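# Place each ring flat on its size-matched holder

## Task

Take every ring off the pallet and set it lying flat on the pads of the holder whose size fits that ring; gripping a ring from inside its hole is allowed. A ring counts only if it stays in place without the robot supporting it. At the end, any printed part may touch only the table and other printed parts, and a printed part the robot is still lifting is judged at the spot where it would land if released.

## Robot and tools

Robot: a single six-joint Doosan M1013 arm with a Robotiq 2F-140 two-finger gripper and a wrist camera. The joints, base to tip, are waist, shoulder, elbow, forearm roll, wrist pitch and wrist roll. The arm's base may sit tilted on the table.

Frames: the scene frame has its origin on the tabletop under the arm's base. +z is up, and +y is to the left when facing along +x. Results report end_effector_position in metres and end_effector_quat_wxyz, plus linear (m/s) and angular (rad/s) velocities, all in the scene frame. The reported position grows less accurate far from the base. end_effector_position is the point between the closed finger pads. In the gripper's own axes, +z runs out along the fingers and y is the direction in which they open and close. Closed fingertips stick out about 33 mm past that point, open ones about 9 mm. Closing pushes the tips roughly 24 mm further out, so leave clearance above surfaces.

execute_actions, argument actions: a list of actions run in sequence, each lasting 15 control steps (0.5 s). An action is a table of 1 to 15 rows, one row per 1/30 s step; if it has fewer rows, the final row repeats. An empty list only fetches state and images. Each row has exactly 9 numbers, each in [-1, 1]: dx, dy, dz, rx, ry, rz, position, force_limit, speed.
- dx, dy, dz, rx, ry, rz: an offset, not a pose, in the gripper's own axes, measured from the gripper pose read at the start of that action. Every row refers to that same start, not to the row before. For a call's first action, the start is the last pose a result reported. Scale: 1.0 equals 0.6 m for translation or 180 degrees for rotation; rx, ry, rz form one rotation vector. On each step the target is clipped to within 70 mm and 16 degrees of the measured pose, which is about 0.117 and 0.089 in these units. Longer moves need several actions. After an action the arm stops at the last clipped target, so send the remainder next time. If position and orientation cannot both be met, position wins.
- position: an absolute finger opening. +1 is fully open (140 mm), the pads touch near -0.8, and -1 keeps closing until something blocks it.
- force_limit: an absolute grip-force setting. For parts up to 40 mm wide it is about 14 N at -1, 60 N at 0 and 107 N at +1.
- speed: the rate at which the pad gap changes, about 30 mm/s at -1, 140 at 0 and 250 at +1.

Reading results: object_status 0 means moving, 1 means blocked while opening, 2 means blocked while closing (a grip), and 3 means the target was reached or the pads met (a thin item might still be held). Check for 2 after closing with -1. Blocked fingers stay put until position changes by at least 0.01, or until the object yields or is lost. With status 2, a new force_limit takes effect only when position also changes, for example -1 to -0.98. position_measured is in counts, not millimetres: 3 is open and 230 is pads touching. "Hand target" is the pose the controller is now heading for. "pose unreachable" means the clearance check altered or blocked the command; a mount under the base counts as arm. Step readings list positions at some steps, and HELD marks steps where the command was held back. Flange force is the estimated outside force on the gripper, including any held load. It is noisy, especially right after sudden stops, and may read "no reading". Joint torques follow the Joint positions order and carry offsets and noise. A MOTOR HOT line warns of heating from holding loads, and an OVER-TEMPERATURE FAULT brakes the arm until it cools.

Faults: if contact torque on a joint reaches its limit (waist 295, shoulder 295, elbow 139, the three wrist joints 39.1 N m, held weight included), or an outside force anywhere on the arm, tool or held object reaches 144 N, the arm halts for 10 s and drops the rest of the call.

zoom_image: camera is one of cam_head_left, cam_head_right, cam_wrist (each 672x504). region is [x0, y0, x1, y1] in pixels, origin at the top-left, no bigger than 504 by 504. It returns a finer view of that camera's latest image. Calibration for each camera (K, distortion, T_world_to_cam) was supplied, but the real cameras may differ by a few degrees and millimetres.

finished_scene: optional scene, which can only be 1. It ends the scene for good, so call it only once every ring rests stably on its holder.

check_part and print_part: design is the full JSON text, as a string, in format print3d-design/1. It contains features, each with op "add" or "cut", one profile (rect, circle, slot or polygon), z0 and z1 in mm, and an optional taper. use_face picks which face stands on the table: z-, z+, x-, x+, y- or y+, with z- as the default. check_part only evaluates the design. print_part drops an orange rigid part loose on the table ahead of the base and to its right, inside a 98 x 98 x 99 mm space. Printing is refused if the hand holds anything, if something is moving, or if anything, arm links included, is at or near that space. The design must follow the printer rules: no overhang beyond 45 degrees, a minimum wall of 2.5 mm, a stable foot, and so on. A design that crashes the printer software ends everything, so keep designs simple.

Avoid: knocking anything off the table, which fails the task. Also avoid dropping, slamming, hard impacts and heavy pushing. Brief tugs on a held part or pushes on loose items can happen. While no call is running, the robot keeps holding its last command.

Each tool is called after "Call:" by a JSON object that holds its "method" and its "body".

## Session

I'll start by looking at the scene.

Call:
{"method": "execute_actions", "body": {"actions": []}}

Scene clock: 0.00 s.
end_effector_position=(+0.1315, -0.0445, +0.1973) position_measured=3 object_status=3 end_effector_quat_wxyz=(-0.168, +0.019, +0.979, +0.111) end_effector_velocity=(+0.001, -0.000, +0.000) end_effector_angular_velocity=(-0.001, -0.001, -0.000)
Joint positions: [-0.556 -0.325  2.487  0.007  1.388  4.148]
Joint velocities: [ 0.    -0.    -0.001 -0.    -0.     0.   ]
Joint torques (N m, as the joint torque sensors report them, + toward a larger angle): no reading
Flange force (N, the push that the arm receives, along the gripper's own x y z axes): no reading
Hand target: +0.132, -0.044, +0.197; -0.168, +0.019, +0.979, +0.111

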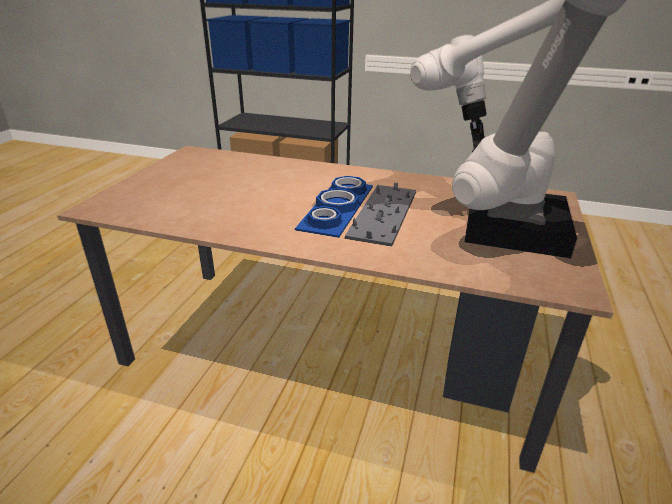

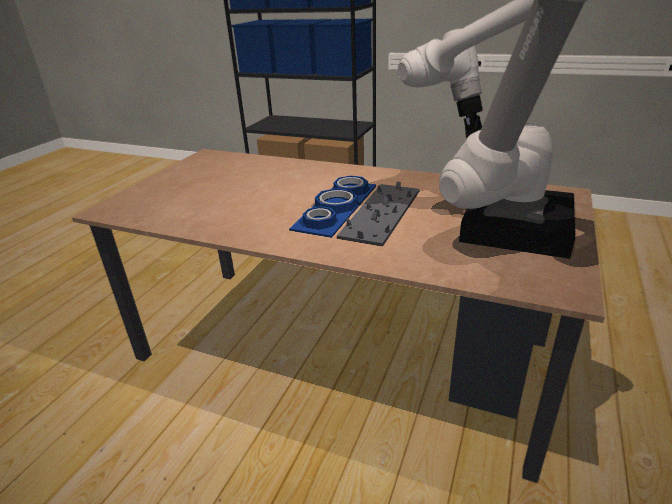

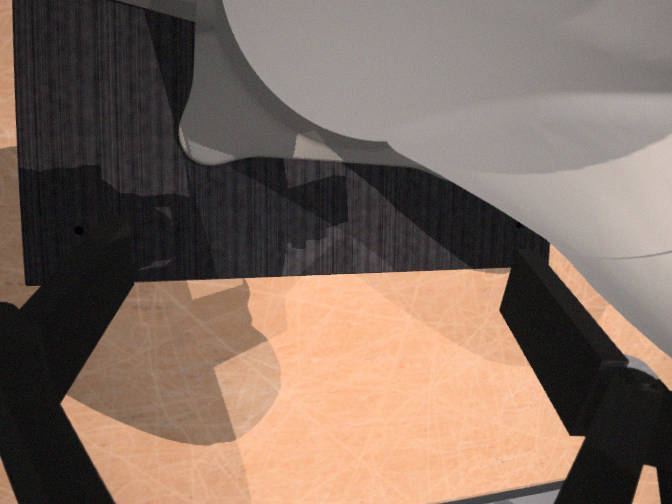

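Call:
{"method": "zoom_image", "body": {"camera": "cam_head_left", "region": [280, 165, 430, 255]}}

Call:
{"method": "zoom_image", "body": {"camera": "cam_head_right", "region": [280, 165, 430, 255]}}

Region (280, 165, 430, 255) of cam_head_left's 672x504 image, scaled by 3.360, with more detail than that image has; it fills the top 302 rows of this view, and the rest is white.

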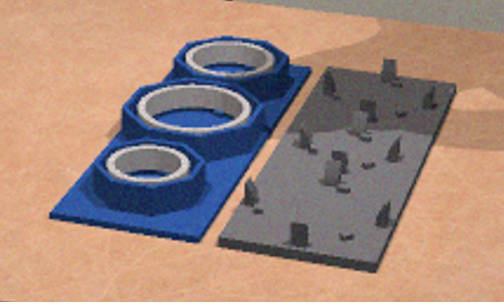

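Region (280, 165, 430, 255) of cam_head_right's 672x504 image, scaled by 3.360, with more detail than that image has; it fills the top 302 rows of this view, and the rest is white.

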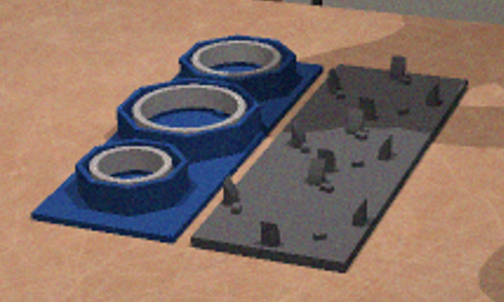

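Call:
{"method": "execute_actions", "body": {"actions": [[[-0.004,0.003,-0.004,0.002,-0.003,0,1,0,0],[-0.010,0.007,-0.011,0.005,-0.008,-0.001,1,0,0],[-0.018,0.013,-0.020,0.009,-0.014,-0.002,1,0,0],[-0.028,0.020,-0.031,0.014,-0.021,-0.002,1,0,0],[-0.040,0.028,-0.045,0.020,-0.030,-0.003,1,0,0],[-0.052,0.037,-0.058,0.026,-0.039,-0.004,1,0,0],[-0.065,0.045,-0.072,0.032,-0.048,-0.005,1,0,0],[-0.077,0.054,-0.085,0.038,-0.057,-0.006,1,0,0],[-0.089,0.062,-0.099,0.044,-0.066,-0.007,1,0,0],[-0.101,0.070,-0.112,0.050,-0.075,-0.008,1,0,0],[-0.113,0.079,-0.126,0.056,-0.084,-0.010,1,0,0],[-0.125,0.087,-0.139,0.061,-0.092,-0.010,1,0,0],[-0.135,0.094,-0.150,0.066,-0.099,-0.011,1,0,0],[-0.141,0.099,-0.157,0.069,-0.105,-0.012,1,0,0],[-0.145,0.101,-0.162,0.0712,-0.1077,-0.0122,1,0,0]]]}}

Scene clock: 52.70 s.
end_effector_position=(+0.2264, -0.0109, +0.2591) position_measured=3 object_status=3 end_effector_quat_wxyz=(-0.025, +0.003, +0.999, +0.035) end_effector_velocity=(+0.245, +0.105, +0.153) end_effector_angular_velocity=(-0.345, -0.709, +0.053)
Joint positions: [-0.251 -0.475  2.388  0.061  1.299  4.406]
Joint velocities: [ 0.876 -0.189 -0.245 -0.062 -0.395  0.829]
Joint torques (N m, as the joint torque sensors report them, + toward a larger angle): [  2.01  16.75 -35.66   3.77   0.36   0.74]
Flange force (N, the push that the arm receives, along the gripper's own x y z axes): [9.3 -17.8 -2.6]
Hand target: +0.248, -0.005, +0.273; +0.005, -0.001, +1.000, +0.012
Off the commanded pose: 0.026 m, 5 deg.
Step readings (end_effector_position):
0: (+0.1315, -0.0445, +0.1973)
1: (+0.1316, -0.0444, +0.1973)
2: (+0.1327, -0.0439, +0.1981)
4: (+0.1398, -0.0416, +0.2024)
8: (+0.1656, -0.0331, +0.2194)
15: end_effector_position above
camera_calibration (this result's frames):
cam_wrist: T_world_to_cam=[[-0.092976, 0.990915, 0.0971774, 0.00143449], [0.912673, 0.0458076, 0.406115, -0.303114], [0.397974, 0.12645, -0.90864, 0.329069], [0, 0, 0, 1]] pos_world=[0.145816, -0.0291474, 0.421965]

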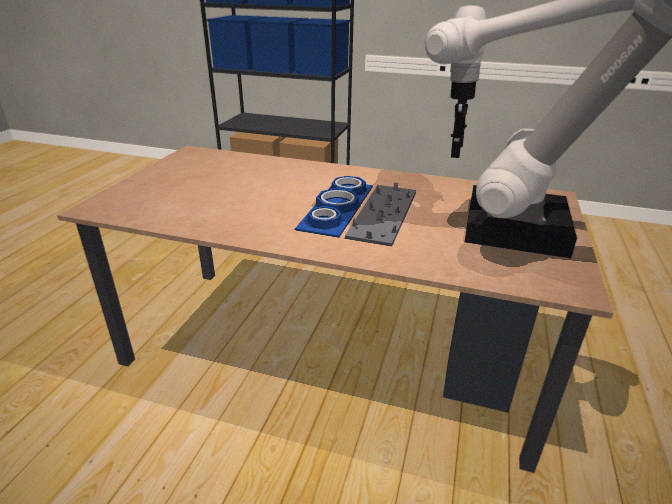

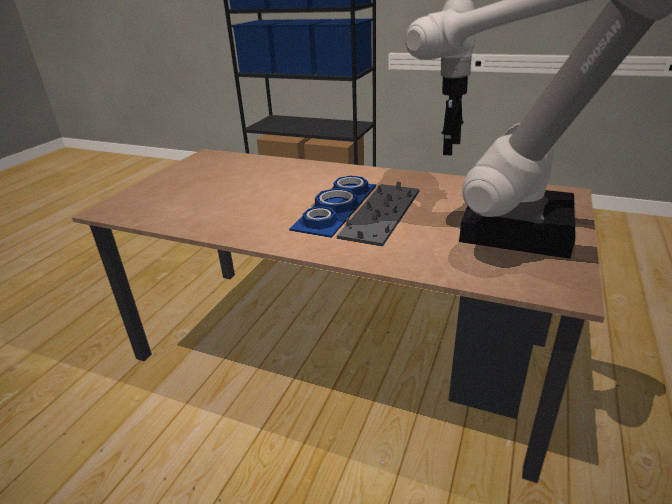

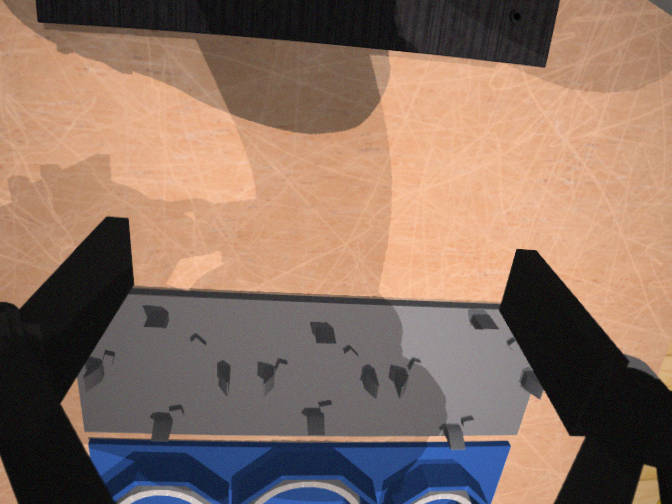

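Call:
{"method": "execute_actions", "body": {"actions": []}}

Scene clock: 58.00 s.
end_effector_position=(+0.2484, -0.0047, +0.2727) position_measured=3 object_status=3 end_effector_quat_wxyz=(+0.005, -0.001, +1.000, +0.012) end_effector_velocity=(+0.000, -0.000, -0.000) end_effector_angular_velocity=(+0.000, +0.000, +0.001)
Joint positions: [-0.164 -0.487  2.365  0.035  1.259  4.491]
Joint velocities: [ 0.     0.001 -0.    -0.    -0.    -0.   ]
Joint torques (N m, as the joint torque sensors report them, + toward a larger angle): [  1.38   9.91 -38.15   4.42   0.22   0.53]
Flange force (N, the push that the arm receives, along the gripper's own x y z axes): [1.5 -7.6 -2.9]
Hand target: +0.248, -0.005, +0.273; +0.005, -0.001, +1.000, +0.012
Off the commanded pose: 0.004 m, 2 deg.
camera_calibration (this result's frames):
cam_wrist: T_world_to_cam=[[-0.105269, 0.99337, 0.046204, 0.0129803], [0.885908, 0.0725716, 0.458149, -0.336447], [0.451758, 0.0891615, -0.887674, 0.31258], [0, 0, 0, 1]] pos_world=[0.158217, -0.0163479, 0.431012]

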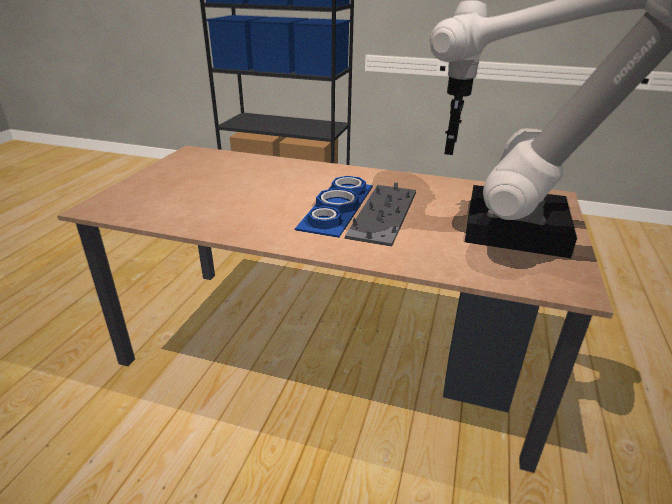

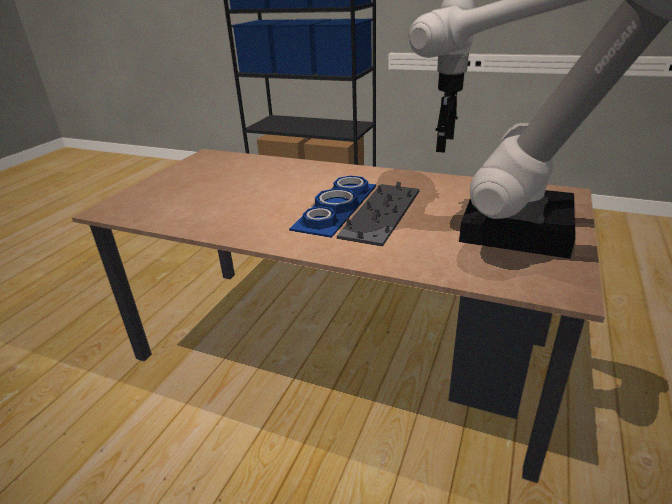

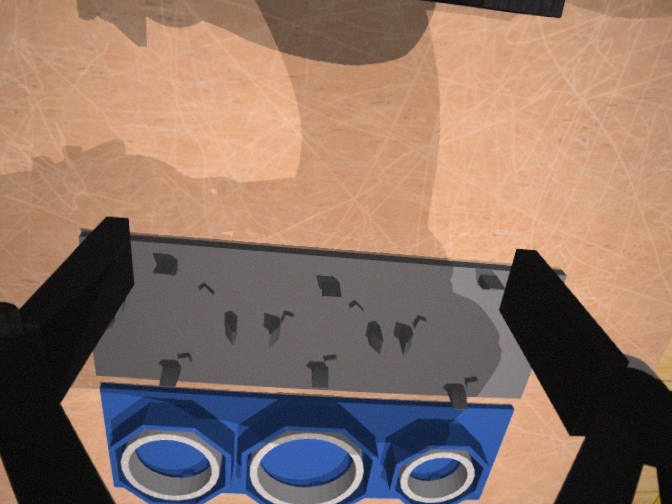

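Call:
{"method": "execute_actions", "body": {"actions": [[[-0.0046,0.0009,-0.0014,0.001,0.0005,0,1,0,0],[-0.0176,0.0033,-0.0053,0.002,0.001,0,1,0,0],[-0.0375,0.0071,-0.0113,0.003,0.0015,0,1,0,0],[-0.0630,0.0119,-0.0189,0.004,0.002,0,1,0,0],[-0.0926,0.0175,-0.0278,0.005,0.0025,0,1,0,0],[-0.1251,0.0236,-0.0376,0.006,0.003,0.0006,1,0,0],[-0.1589,0.0300,-0.0478,0.0076,0.0032,0.0006,1,0,0],[-0.1927,0.0364,-0.0579,0.0076,0.0032,0.0006,1,0,0],[-0.2252,0.0425,-0.0677,0.0076,0.0032,0.0006,1,0,0],[-0.2548,0.0481,-0.0766,0.0076,0.0032,0.0006,1,0,0],[-0.2803,0.0529,-0.0842,0.0076,0.0032,0.0006,1,0,0],[-0.3002,0.0567,-0.0902,0.0076,0.0032,0.0006,1,0,0],[-0.3132,0.0591,-0.0941,0.0076,0.0032,0.0006,1,0,0],[-0.3178,0.0600,-0.0955,0.0076,0.0032,0.0006,1,0,0],[-0.3178,0.0600,-0.0955,0.0076,0.0032,0.0006,1,0,0]]]}}

Call:
{"method": "execute_actions", "body": {"actions": []}}

Scene clock: 83.67 s.
end_effector_position=(+0.4119, +0.0270, +0.3249) position_measured=3 object_status=3 end_effector_quat_wxyz=(+0.004, -0.001, +1.000, +0.003) end_effector_velocity=(+0.394, +0.068, +0.116) end_effector_angular_velocity=(-0.031, +0.031, -0.010)
Joint positions: [ 0.012 -0.2    2.091  0.013  1.241  4.674]
Joint velocities: [ 0.223  0.653 -0.721 -0.036  0.096  0.245]
Joint torques (N m, as the joint torque sensors report them, + toward a larger angle): [  2.3  -27.68 -33.51   3.46   0.68   0.45]
Flange force (N, the push that the arm receives, along the gripper's own x y z axes): [-4.3 -6.2 -0.6]
Hand target: +0.437, +0.031, +0.332; +0.002, -0.001, +1.000, +0.001
Off the commanded pose: 0.028 m, 1 deg.
Step readings (end_effector_position):
0: (+0.2484, -0.0047, +0.2727)
1: (+0.2485, -0.0047, +0.2727)
2: (+0.2499, -0.0044, +0.2731)
4: (+0.2599, -0.0025, +0.2764)
8: (+0.3059, +0.0070, +0.2919)
15: end_effector_position above
camera_calibration (this result's frames):
cam_wrist: T_world_to_cam=[[-0.105044, 0.994091, 0.0273538, 0.00230947], [0.886601, 0.0811561, 0.45536, -0.507107], [0.45045, 0.072085, -0.889887, 0.284014], [0, 0, 0, 1]] pos_world=[0.321911, 0.0183859, 0.483593]

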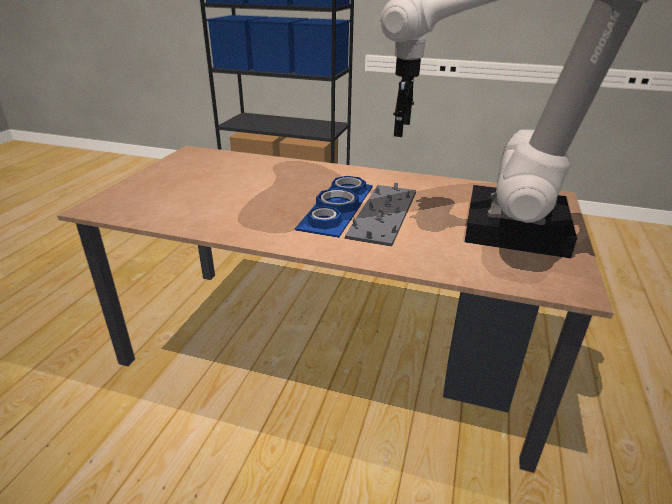

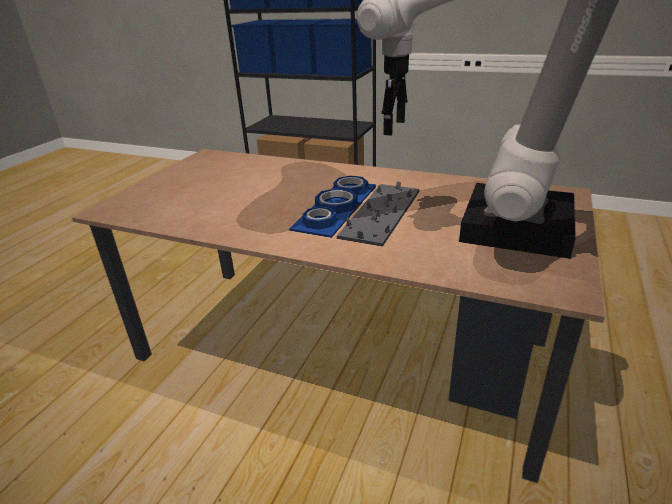

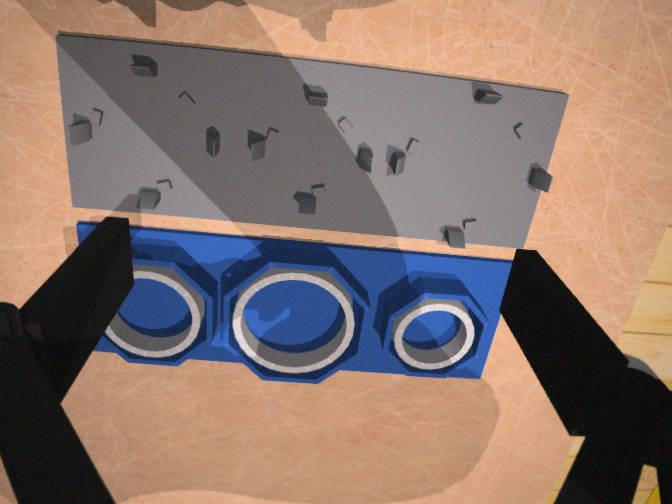

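Scene clock: 83.67 s.
end_effector_position=(+0.4119, +0.0270, +0.3249) position_measured=3 object_status=3 end_effector_quat_wxyz=(+0.004, -0.001, +1.000, +0.003) end_effector_velocity=(+0.394, +0.068, +0.116) end_effector_angular_velocity=(-0.031, +0.031, -0.010)
Joint positions: [ 0.012 -0.2    2.091  0.013  1.241  4.674]
Joint velocities: [ 0.223  0.653 -0.721 -0.036  0.096  0.245]
Joint torques (N m, as the joint torque sensors report them, + toward a larger angle): [  2.3  -27.68 -33.51   3.46   0.68   0.45]
Flange force (N, the push that the arm receives, along the gripper's own x y z axes): [-4.3 -6.2 -0.6]
Hand target: +0.437, +0.031, +0.332; +0.002, -0.001, +1.000, +0.001
Off the commanded pose: 0.028 m, 1 deg.
camera_calibration (this result's frames):
cam_wrist: T_world_to_cam=[[-0.105044, 0.994091, 0.0273538, 0.00230947], [0.886601, 0.0811561, 0.45536, -0.507107], [0.45045, 0.072085, -0.889887, 0.284014], [0, 0, 0, 1]] pos_world=[0.321911, 0.0183859, 0.483593]

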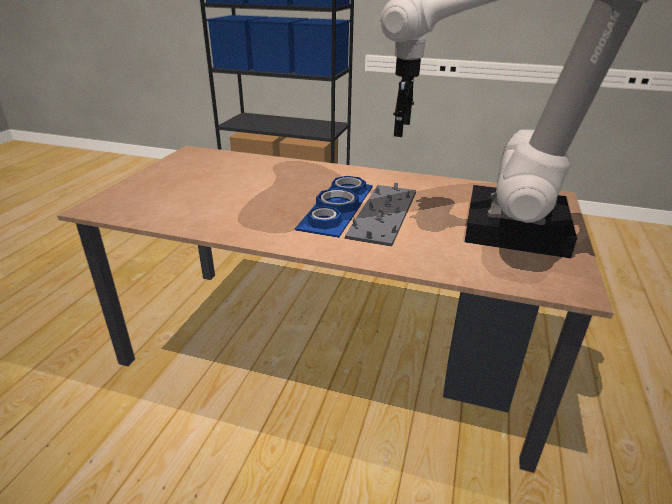

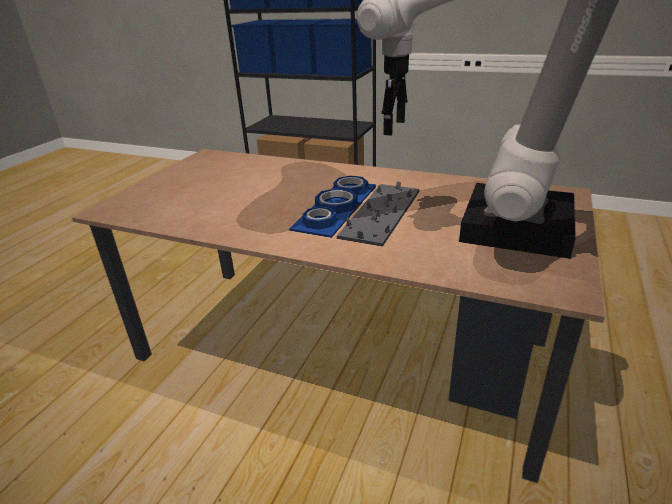

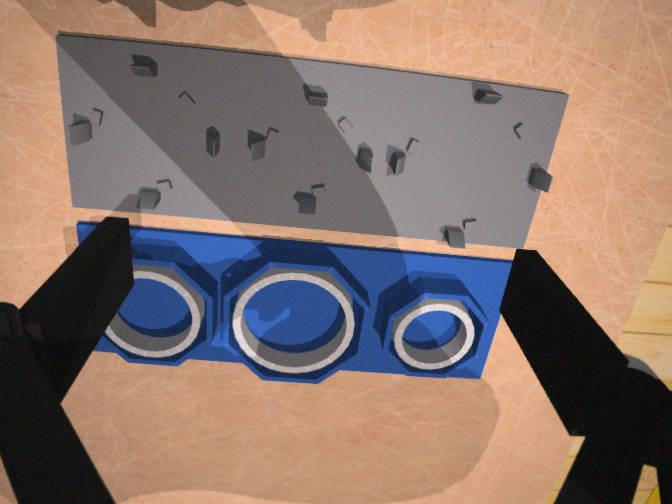

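Call:
{"method": "execute_actions", "body": {"actions": []}}

Scene clock: 86.30 s.
end_effector_position=(+0.4366, +0.0310, +0.3318) position_measured=3 object_status=3 end_effector_quat_wxyz=(+0.002, -0.001, +1.000, +0.001) end_effector_velocity=(-0.000, +0.000, +0.000) end_effector_angular_velocity=(-0.000, -0.001, -0.000)
Joint positions: [ 0.025 -0.157  2.044  0.009  1.25   4.69 ]
Joint velocities: [ 0.    -0.001  0.    -0.    -0.     0.   ]
Joint torques (N m, as the joint torque sensors report them, + toward a larger angle): [  3.45 -25.1  -39.04   3.93   0.18   0.61]
Flange force (N, the push that the arm receives, along the gripper's own x y z axes): [-3.0 -9.3 0.0]
Hand target: +0.437, +0.031, +0.332; +0.002, -0.001, +1.000, +0.001
Off the commanded pose: 0.002 m, 0 deg.
camera_calibration (this result's frames):
cam_wrist: T_world_to_cam=[[-0.103806, 0.994292, 0.0246639, 0.00104008], [0.889249, 0.0816751, 0.450072, -0.531876], [0.445489, 0.0686525, -0.892651, 0.281914], [0, 0, 0, 1]] pos_world=[0.347488, 0.0230527, 0.491008]

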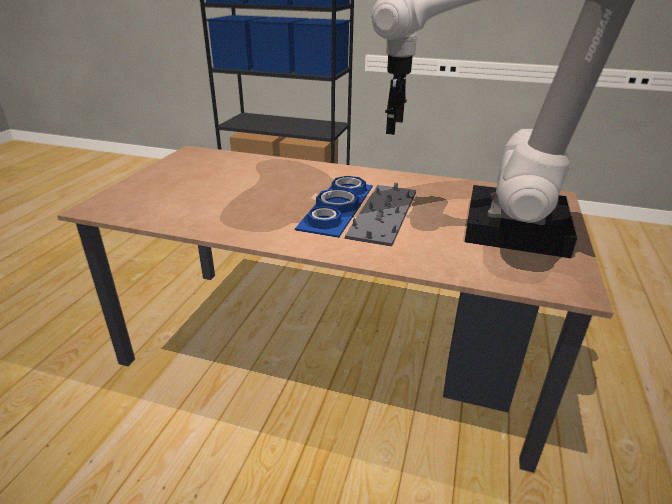

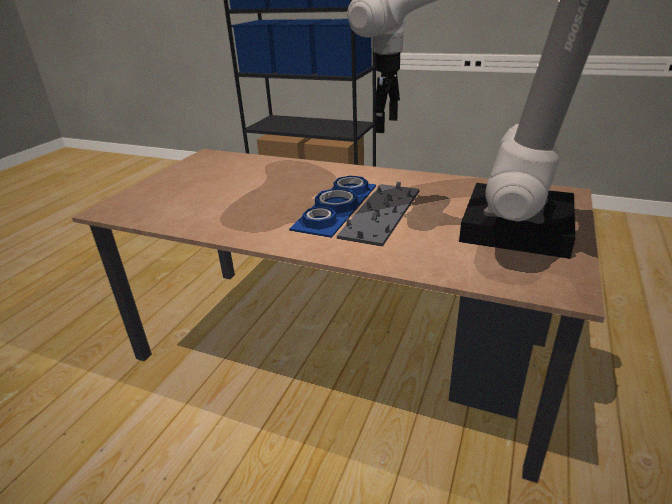

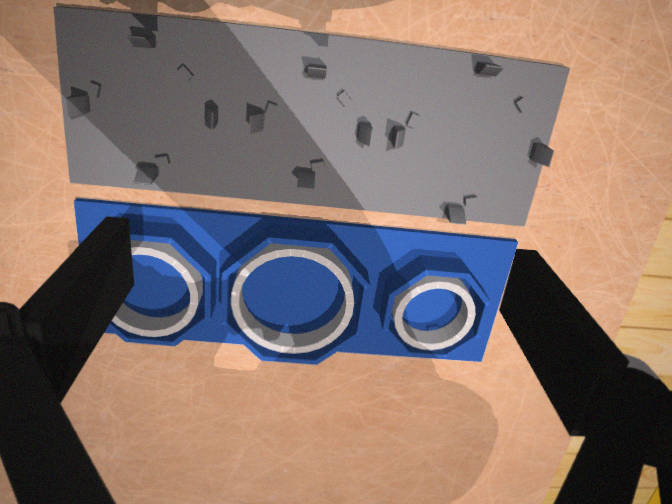

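Call:
{"method": "zoom_image", "body": {"camera": "cam_wrist", "region": [50, 0, 250, 200]}}

Call:
{"method": "zoom_image", "body": {"camera": "cam_wrist", "region": [220, 30, 420, 230]}}

Call:
{"method": "zoom_image", "body": {"camera": "cam_wrist", "region": [375, 40, 575, 240]}}

Call:
{"method": "zoom_image", "body": {"camera": "cam_wrist", "region": [200, 200, 380, 380]}}

Call:
{"method": "zoom_image", "body": {"camera": "cam_wrist", "region": [360, 220, 520, 380]}}

Call:
{"method": "zoom_image", "body": {"camera": "cam_wrist", "region": [70, 190, 240, 360]}}

Region (50, 0, 250, 200) of cam_wrist's 672x504 image, scaled by 2.520, with more detail than that image has.

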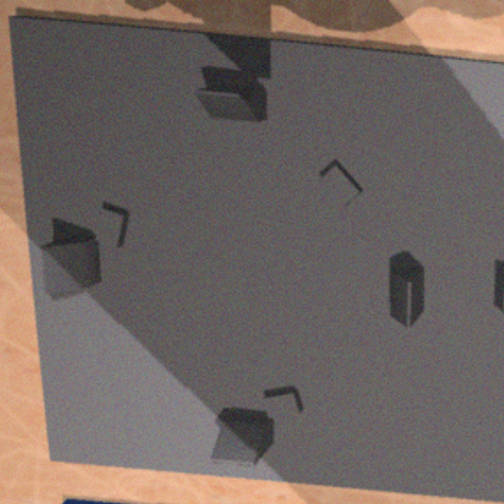

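Region (220, 30, 420, 230) of cam_wrist's 672x504 image, scaled by 2.520, with more detail than that image has.

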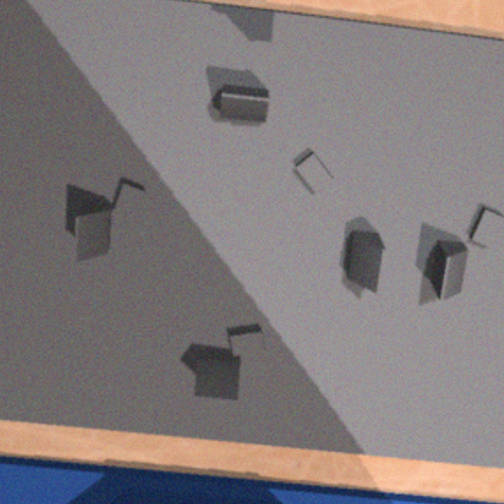

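Region (375, 40, 575, 240) of cam_wrist's 672x504 image, scaled by 2.520, with more detail than that image has.

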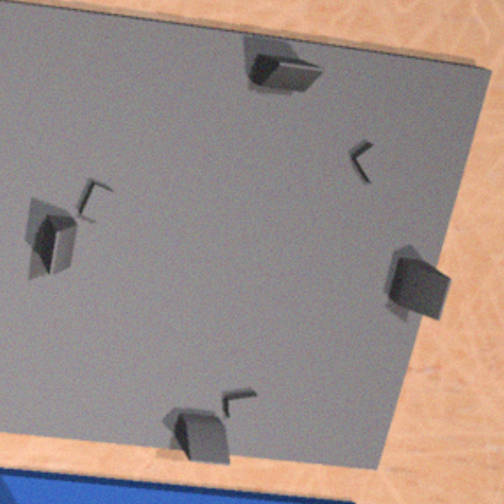

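Region (200, 200, 380, 380) of cam_wrist's 672x504 image, scaled by 2.800, with more detail than that image has.

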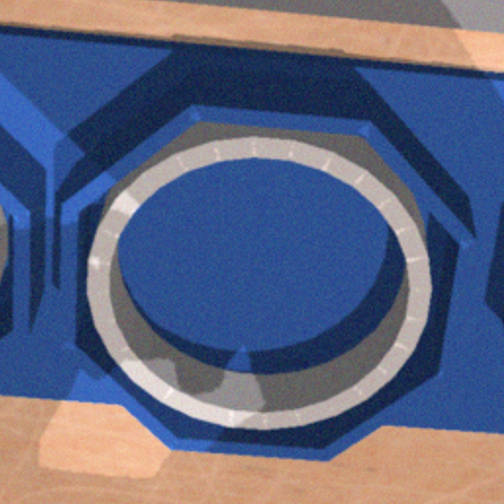

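Region (360, 220, 520, 380) of cam_wrist's 672x504 image, scaled by 3.150, with more detail than that image has.

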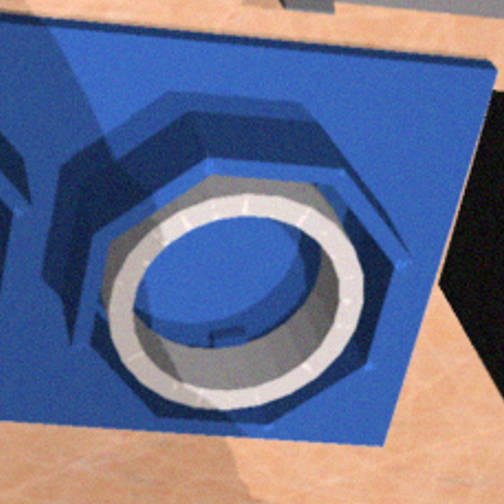

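Region (70, 190, 240, 360) of cam_wrist's 672x504 image, scaled by 2.965, with more detail than that image has.

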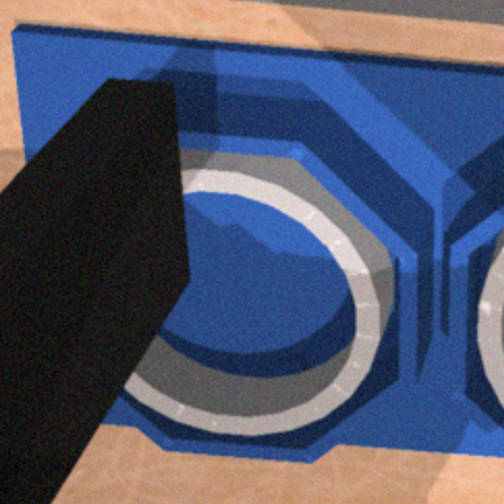

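Call:
{"method": "zoom_image", "body": {"camera": "cam_wrist", "region": [224, 232, 364, 372]}}

Call:
{"method": "zoom_image", "body": {"camera": "cam_wrist", "region": [380, 260, 492, 372]}}

Call:
{"method": "zoom_image", "body": {"camera": "cam_wrist", "region": [430, 170, 500, 240]}}

Call:
{"method": "zoom_image", "body": {"camera": "cam_wrist", "region": [345, 95, 429, 165]}}

Region (224, 232, 364, 372) of cam_wrist's 672x504 image, scaled by 3.600, with more detail than that image has.

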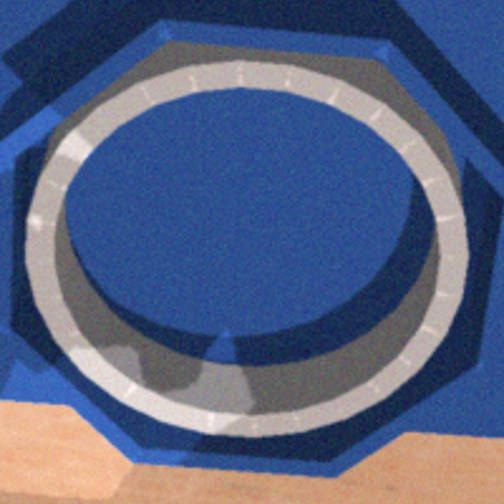

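Region (380, 260, 492, 372) of cam_wrist's 672x504 image, scaled by 4.500, with more detail than that image has.

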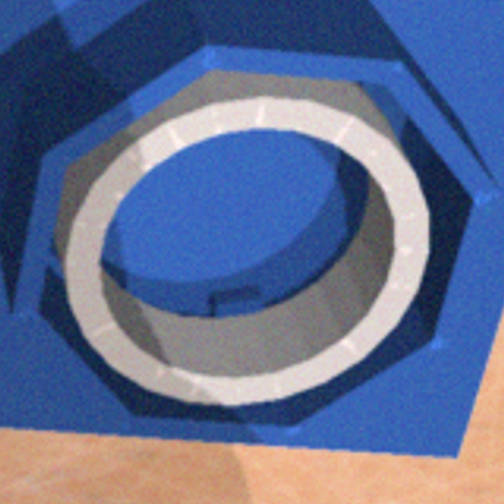

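Region (430, 170, 500, 240) of cam_wrist's 672x504 image, scaled by 7.200, with more detail than that image has.

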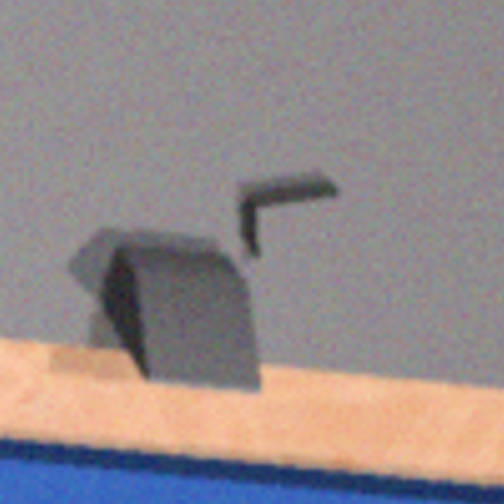

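Region (345, 95, 429, 165) of cam_wrist's 672x504 image, scaled by 6.000, with more detail than that image has.

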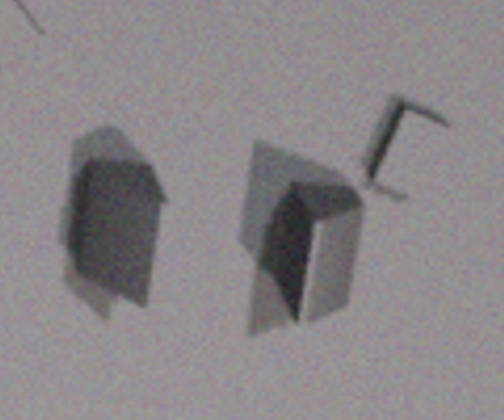

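Call:
{"method": "execute_actions", "body": {"actions": [[[-0.0013,-0.0001,0.0015,0.0006,0.0013,0.0006,0.08,0,0],[-0.0049,-0.0003,0.0058,0.0006,0.0013,0.0006,0.08,0,0],[-0.0108,-0.0007,0.0127,0.0006,0.0013,0.0006,0.08,0,0],[-0.0187,-0.0012,0.0219,0.0006,0.0013,0.0006,0.08,0,0],[-0.0284,-0.0018,0.0334,0.0006,0.0013,0.0006,0.08,0,0],[-0.0398,-0.0025,0.0468,0.0006,0.0013,0.0006,0.08,0,0],[-0.0527,-0.0034,0.0619,0.0006,0.0013,0.0006,0.08,0,0],[-0.0669,-0.0043,0.0785,0.0006,0.0013,0.0006,0.08,0,0],[-0.0821,-0.0052,0.0964,0.0006,0.0013,0.0006,0.08,0,0],[-0.0983,-0.0063,0.1155,0.0006,0.0013,0.0006,0.08,0,0],[-0.1153,-0.0073,0.1353,0.0006,0.0013,0.0006,0.08,0,0],[-0.1328,-0.0085,0.1559,0.0006,0.0013,0.0006,0.08,0,0],[-0.1506,-0.0096,0.1768,0.0006,0.0013,0.0006,0.08,0,0],[-0.1687,-0.0108,0.1980,0.0006,0.0013,0.0006,0.08,0,0],[-0.1867,-0.0119,0.2192,0.0006,0.0013,0.0006,0.08,0,0]],[[-0.0747,-0.0048,0.0877,0,0,0,0.08,0,0],[-0.0922,-0.0059,0.1082,0,0,0,0.08,0,0],[-0.1091,-0.0070,0.1281,0,0,0,0.08,0,0],[-0.1253,-0.0080,0.1471,0,0,0,0.08,0,0],[-0.1406,-0.0090,0.1650,0,0,0,0.08,0,0],[-0.1547,-0.0099,0.1817,0,0,0,0.08,0,0],[-0.1676,-0.0107,0.1968,0,0,0,0.08,0,0],[-0.1790,-0.0114,0.2102,0,0,0,0.08,0,0],[-0.1888,-0.0120,0.2216,0,0,0,0.08,0,0],[-0.1967,-0.0125,0.2309,0,0,0,0.08,0,0],[-0.2025,-0.0129,0.2378,0,0,0,0.08,0,0],[-0.2062,-0.0131,0.2421,0,0,0,0.08,0,0],[-0.2074,-0.0132,0.2435,0,0,0,0.08,0,0],[-0.2074,-0.0132,0.2435,0,0,0,0.08,0,0],[-0.2074,-0.0132,0.2435,0,0,0,0.08,0,0]]]}}

Scene clock: 207.30 s.
end_effector_position=(+0.6341, +0.0185, +0.0921) position_measured=119 object_status=3 end_effector_quat_wxyz=(-0.002, +0.000, +1.000, +0.000) end_effector_velocity=(+0.053, -0.002, -0.048) end_effector_angular_velocity=(+0.001, +0.004, -0.000)
Joint positions: [0.015 0.369 1.948 0.009 0.828 4.678]
Joint velocities: [-0.     0.126 -0.078  0.001 -0.045 -0.001]
Joint torques (N m, as the joint torque sensors report them, + toward a larger angle): [  6.41 -93.64 -28.31   3.56   0.39   0.27]
Flange force (N, the push that the arm receives, along the gripper's own x y z axes): [-2.1 -3.3 -5.1]
Flange force at the end of the 1st action (N, along the gripper's axes at the end of the call): [0.4 -6.3 -0.7]
Hand target: +0.635, +0.018, +0.091; -0.002, +0.000, +1.000, +0.000
Off the commanded pose: 0.002 m, 0 deg.
Step readings (end_effector_position; steps 1 to 15: 1st action; 16 to 30: 2nd action):
0: (+0.4366, +0.0310, +0.3318)
1: (+0.4367, +0.0310, +0.3317)
2: (+0.4373, +0.0312, +0.3312)
4: (+0.4410, +0.0308, +0.3271)
8: (+0.4586, +0.0298, +0.3057)
15: (+0.5118, +0.0262, +0.2380)
16: (+0.5213, +0.0256, +0.2267)
17: (+0.5309, +0.0249, +0.2151)
19: (+0.5492, +0.0235, +0.1907)
23: (+0.5873, +0.0209, +0.1442)
30: end_effector_position above
camera_calibration (this result's frames):
cam_wrist: T_world_to_cam=[[-0.102061, 0.994508, 0.023191, 0.0389717], [0.89244, 0.0812379, 0.443792, -0.600024], [0.439471, 0.0659906, -0.89583, -0.0150167], [0, 0, 0, 1]] pos_world=[0.546062, 0.010978, 0.25193]

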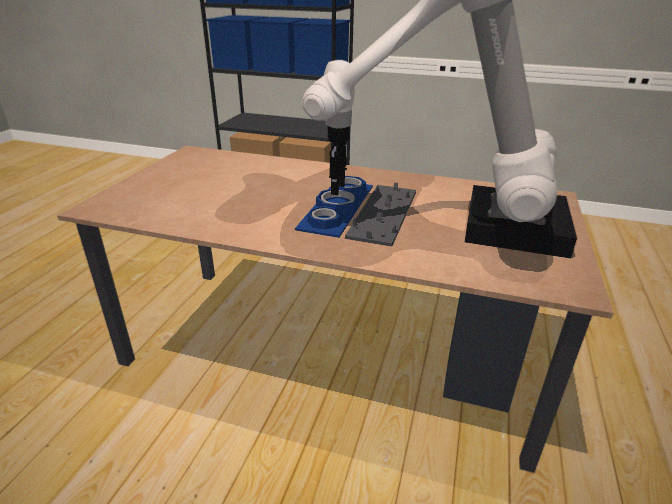

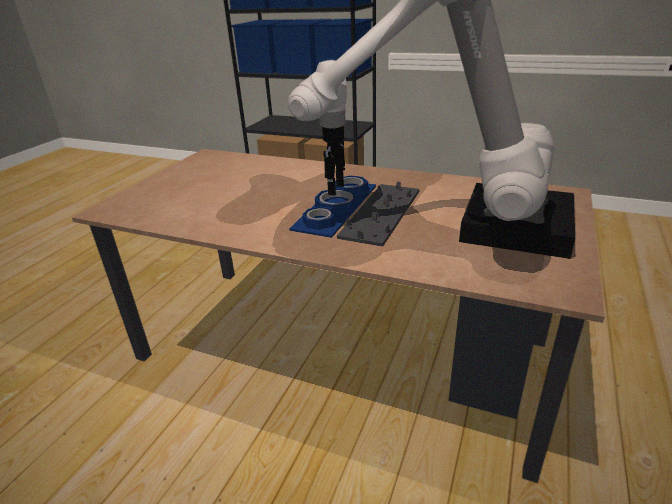

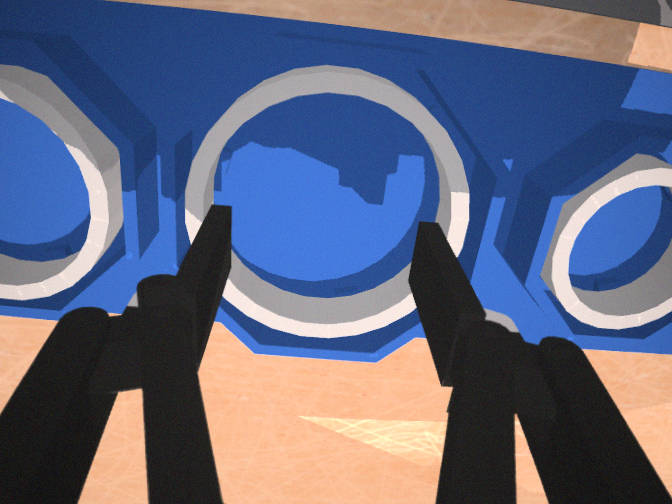

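Call:
{"method": "execute_actions", "body": {"actions": []}}

Call:
{"method": "zoom_image", "body": {"camera": "cam_wrist", "region": [170, 50, 338, 218]}}

Call:
{"method": "zoom_image", "body": {"camera": "cam_wrist", "region": [320, 50, 488, 218]}}

Call:
{"method": "zoom_image", "body": {"camera": "cam_wrist", "region": [170, 190, 338, 358]}}

Call:
{"method": "zoom_image", "body": {"camera": "cam_wrist", "region": [320, 190, 488, 358]}}

Scene clock: 212.90 s.
end_effector_position=(+0.6355, +0.0185, +0.0913) position_measured=119 object_status=3 end_effector_quat_wxyz=(-0.002, +0.000, +1.000, +0.000) end_effector_velocity=(+0.000, +0.000, +0.000) end_effector_angular_velocity=(+0.000, -0.001, -0.001)
Joint positions: [0.015 0.372 1.946 0.009 0.827 4.678]
Joint velocities: [-0.    -0.    -0.     0.001 -0.     0.   ]
Joint torques (N m, as the joint torque sensors report them, + toward a larger angle): [  2.86 -66.76 -29.94   3.41   0.25   0.63]
Flange force (N, the push that the arm receives, along the gripper's own x y z axes): [1.1 -6.1 -1.8]
Hand target: +0.635, +0.018, +0.091; -0.002, +0.000, +1.000, +0.000
Off the commanded pose: 0.000 m, 0 deg.
camera_calibration (this result's frames):
cam_wrist: T_world_to_cam=[[-0.102124, 0.994502, 0.0231619, 0.0391695], [0.892284, 0.0812847, 0.444097, -0.600834], [0.439772, 0.0660201, -0.895679, -0.0165943], [0, 0, 0, 1]] pos_world=[0.547412, 0.01098, 0.251058]

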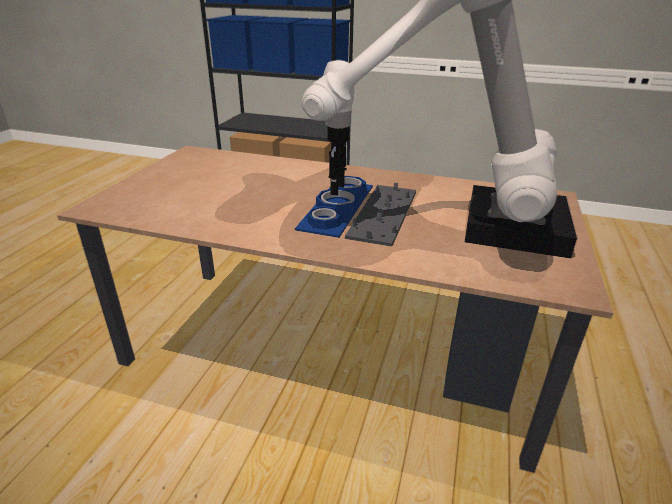

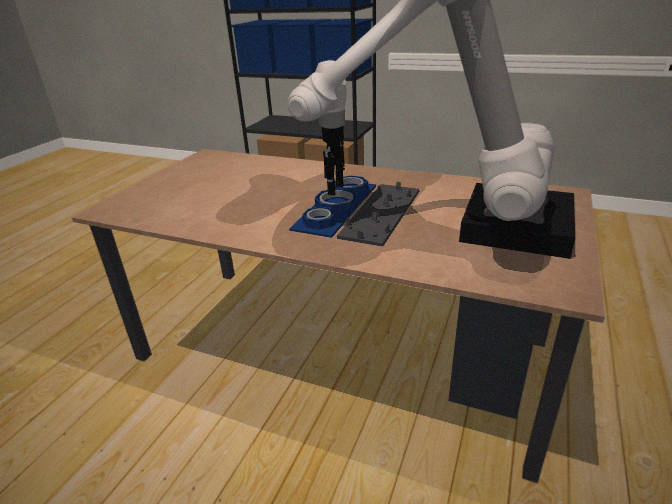

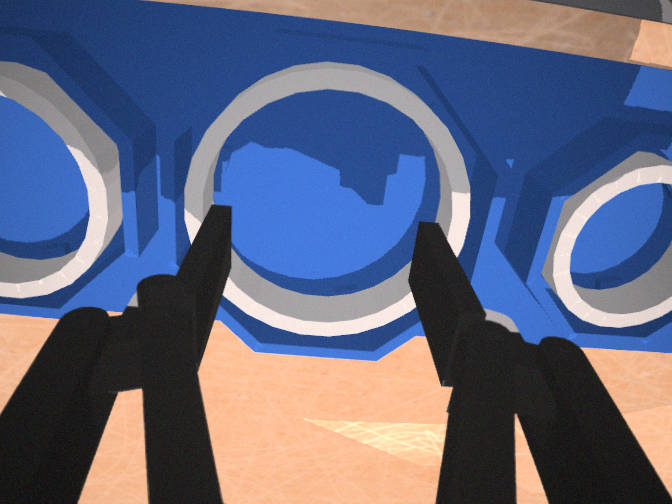

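Region (170, 50, 338, 218) of cam_wrist's 672x504 image, scaled by 3.000, with more detail than that image has.

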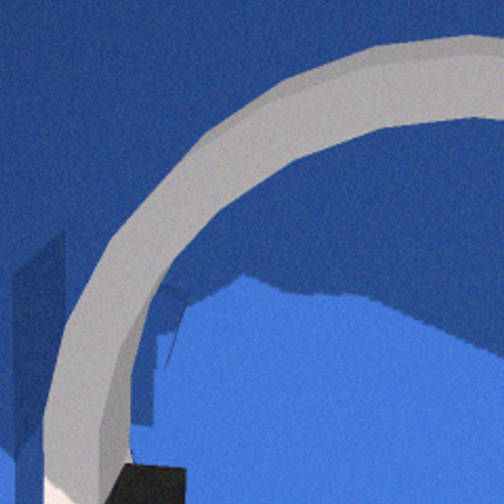

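Region (320, 50, 488, 218) of cam_wrist's 672x504 image, scaled by 3.000, with more detail than that image has.

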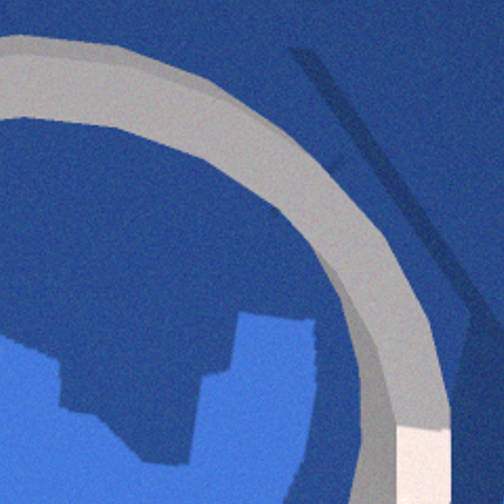

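Region (170, 190, 338, 358) of cam_wrist's 672x504 image, scaled by 3.000, with more detail than that image has.

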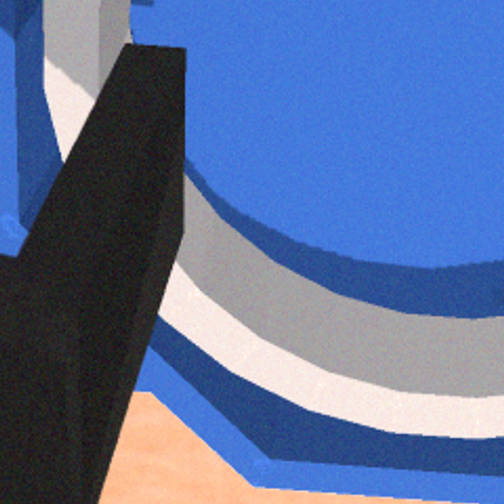

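Region (320, 190, 488, 358) of cam_wrist's 672x504 image, scaled by 3.000, with more detail than that image has.

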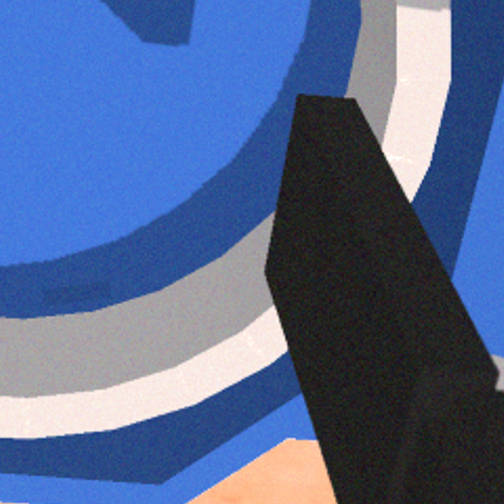

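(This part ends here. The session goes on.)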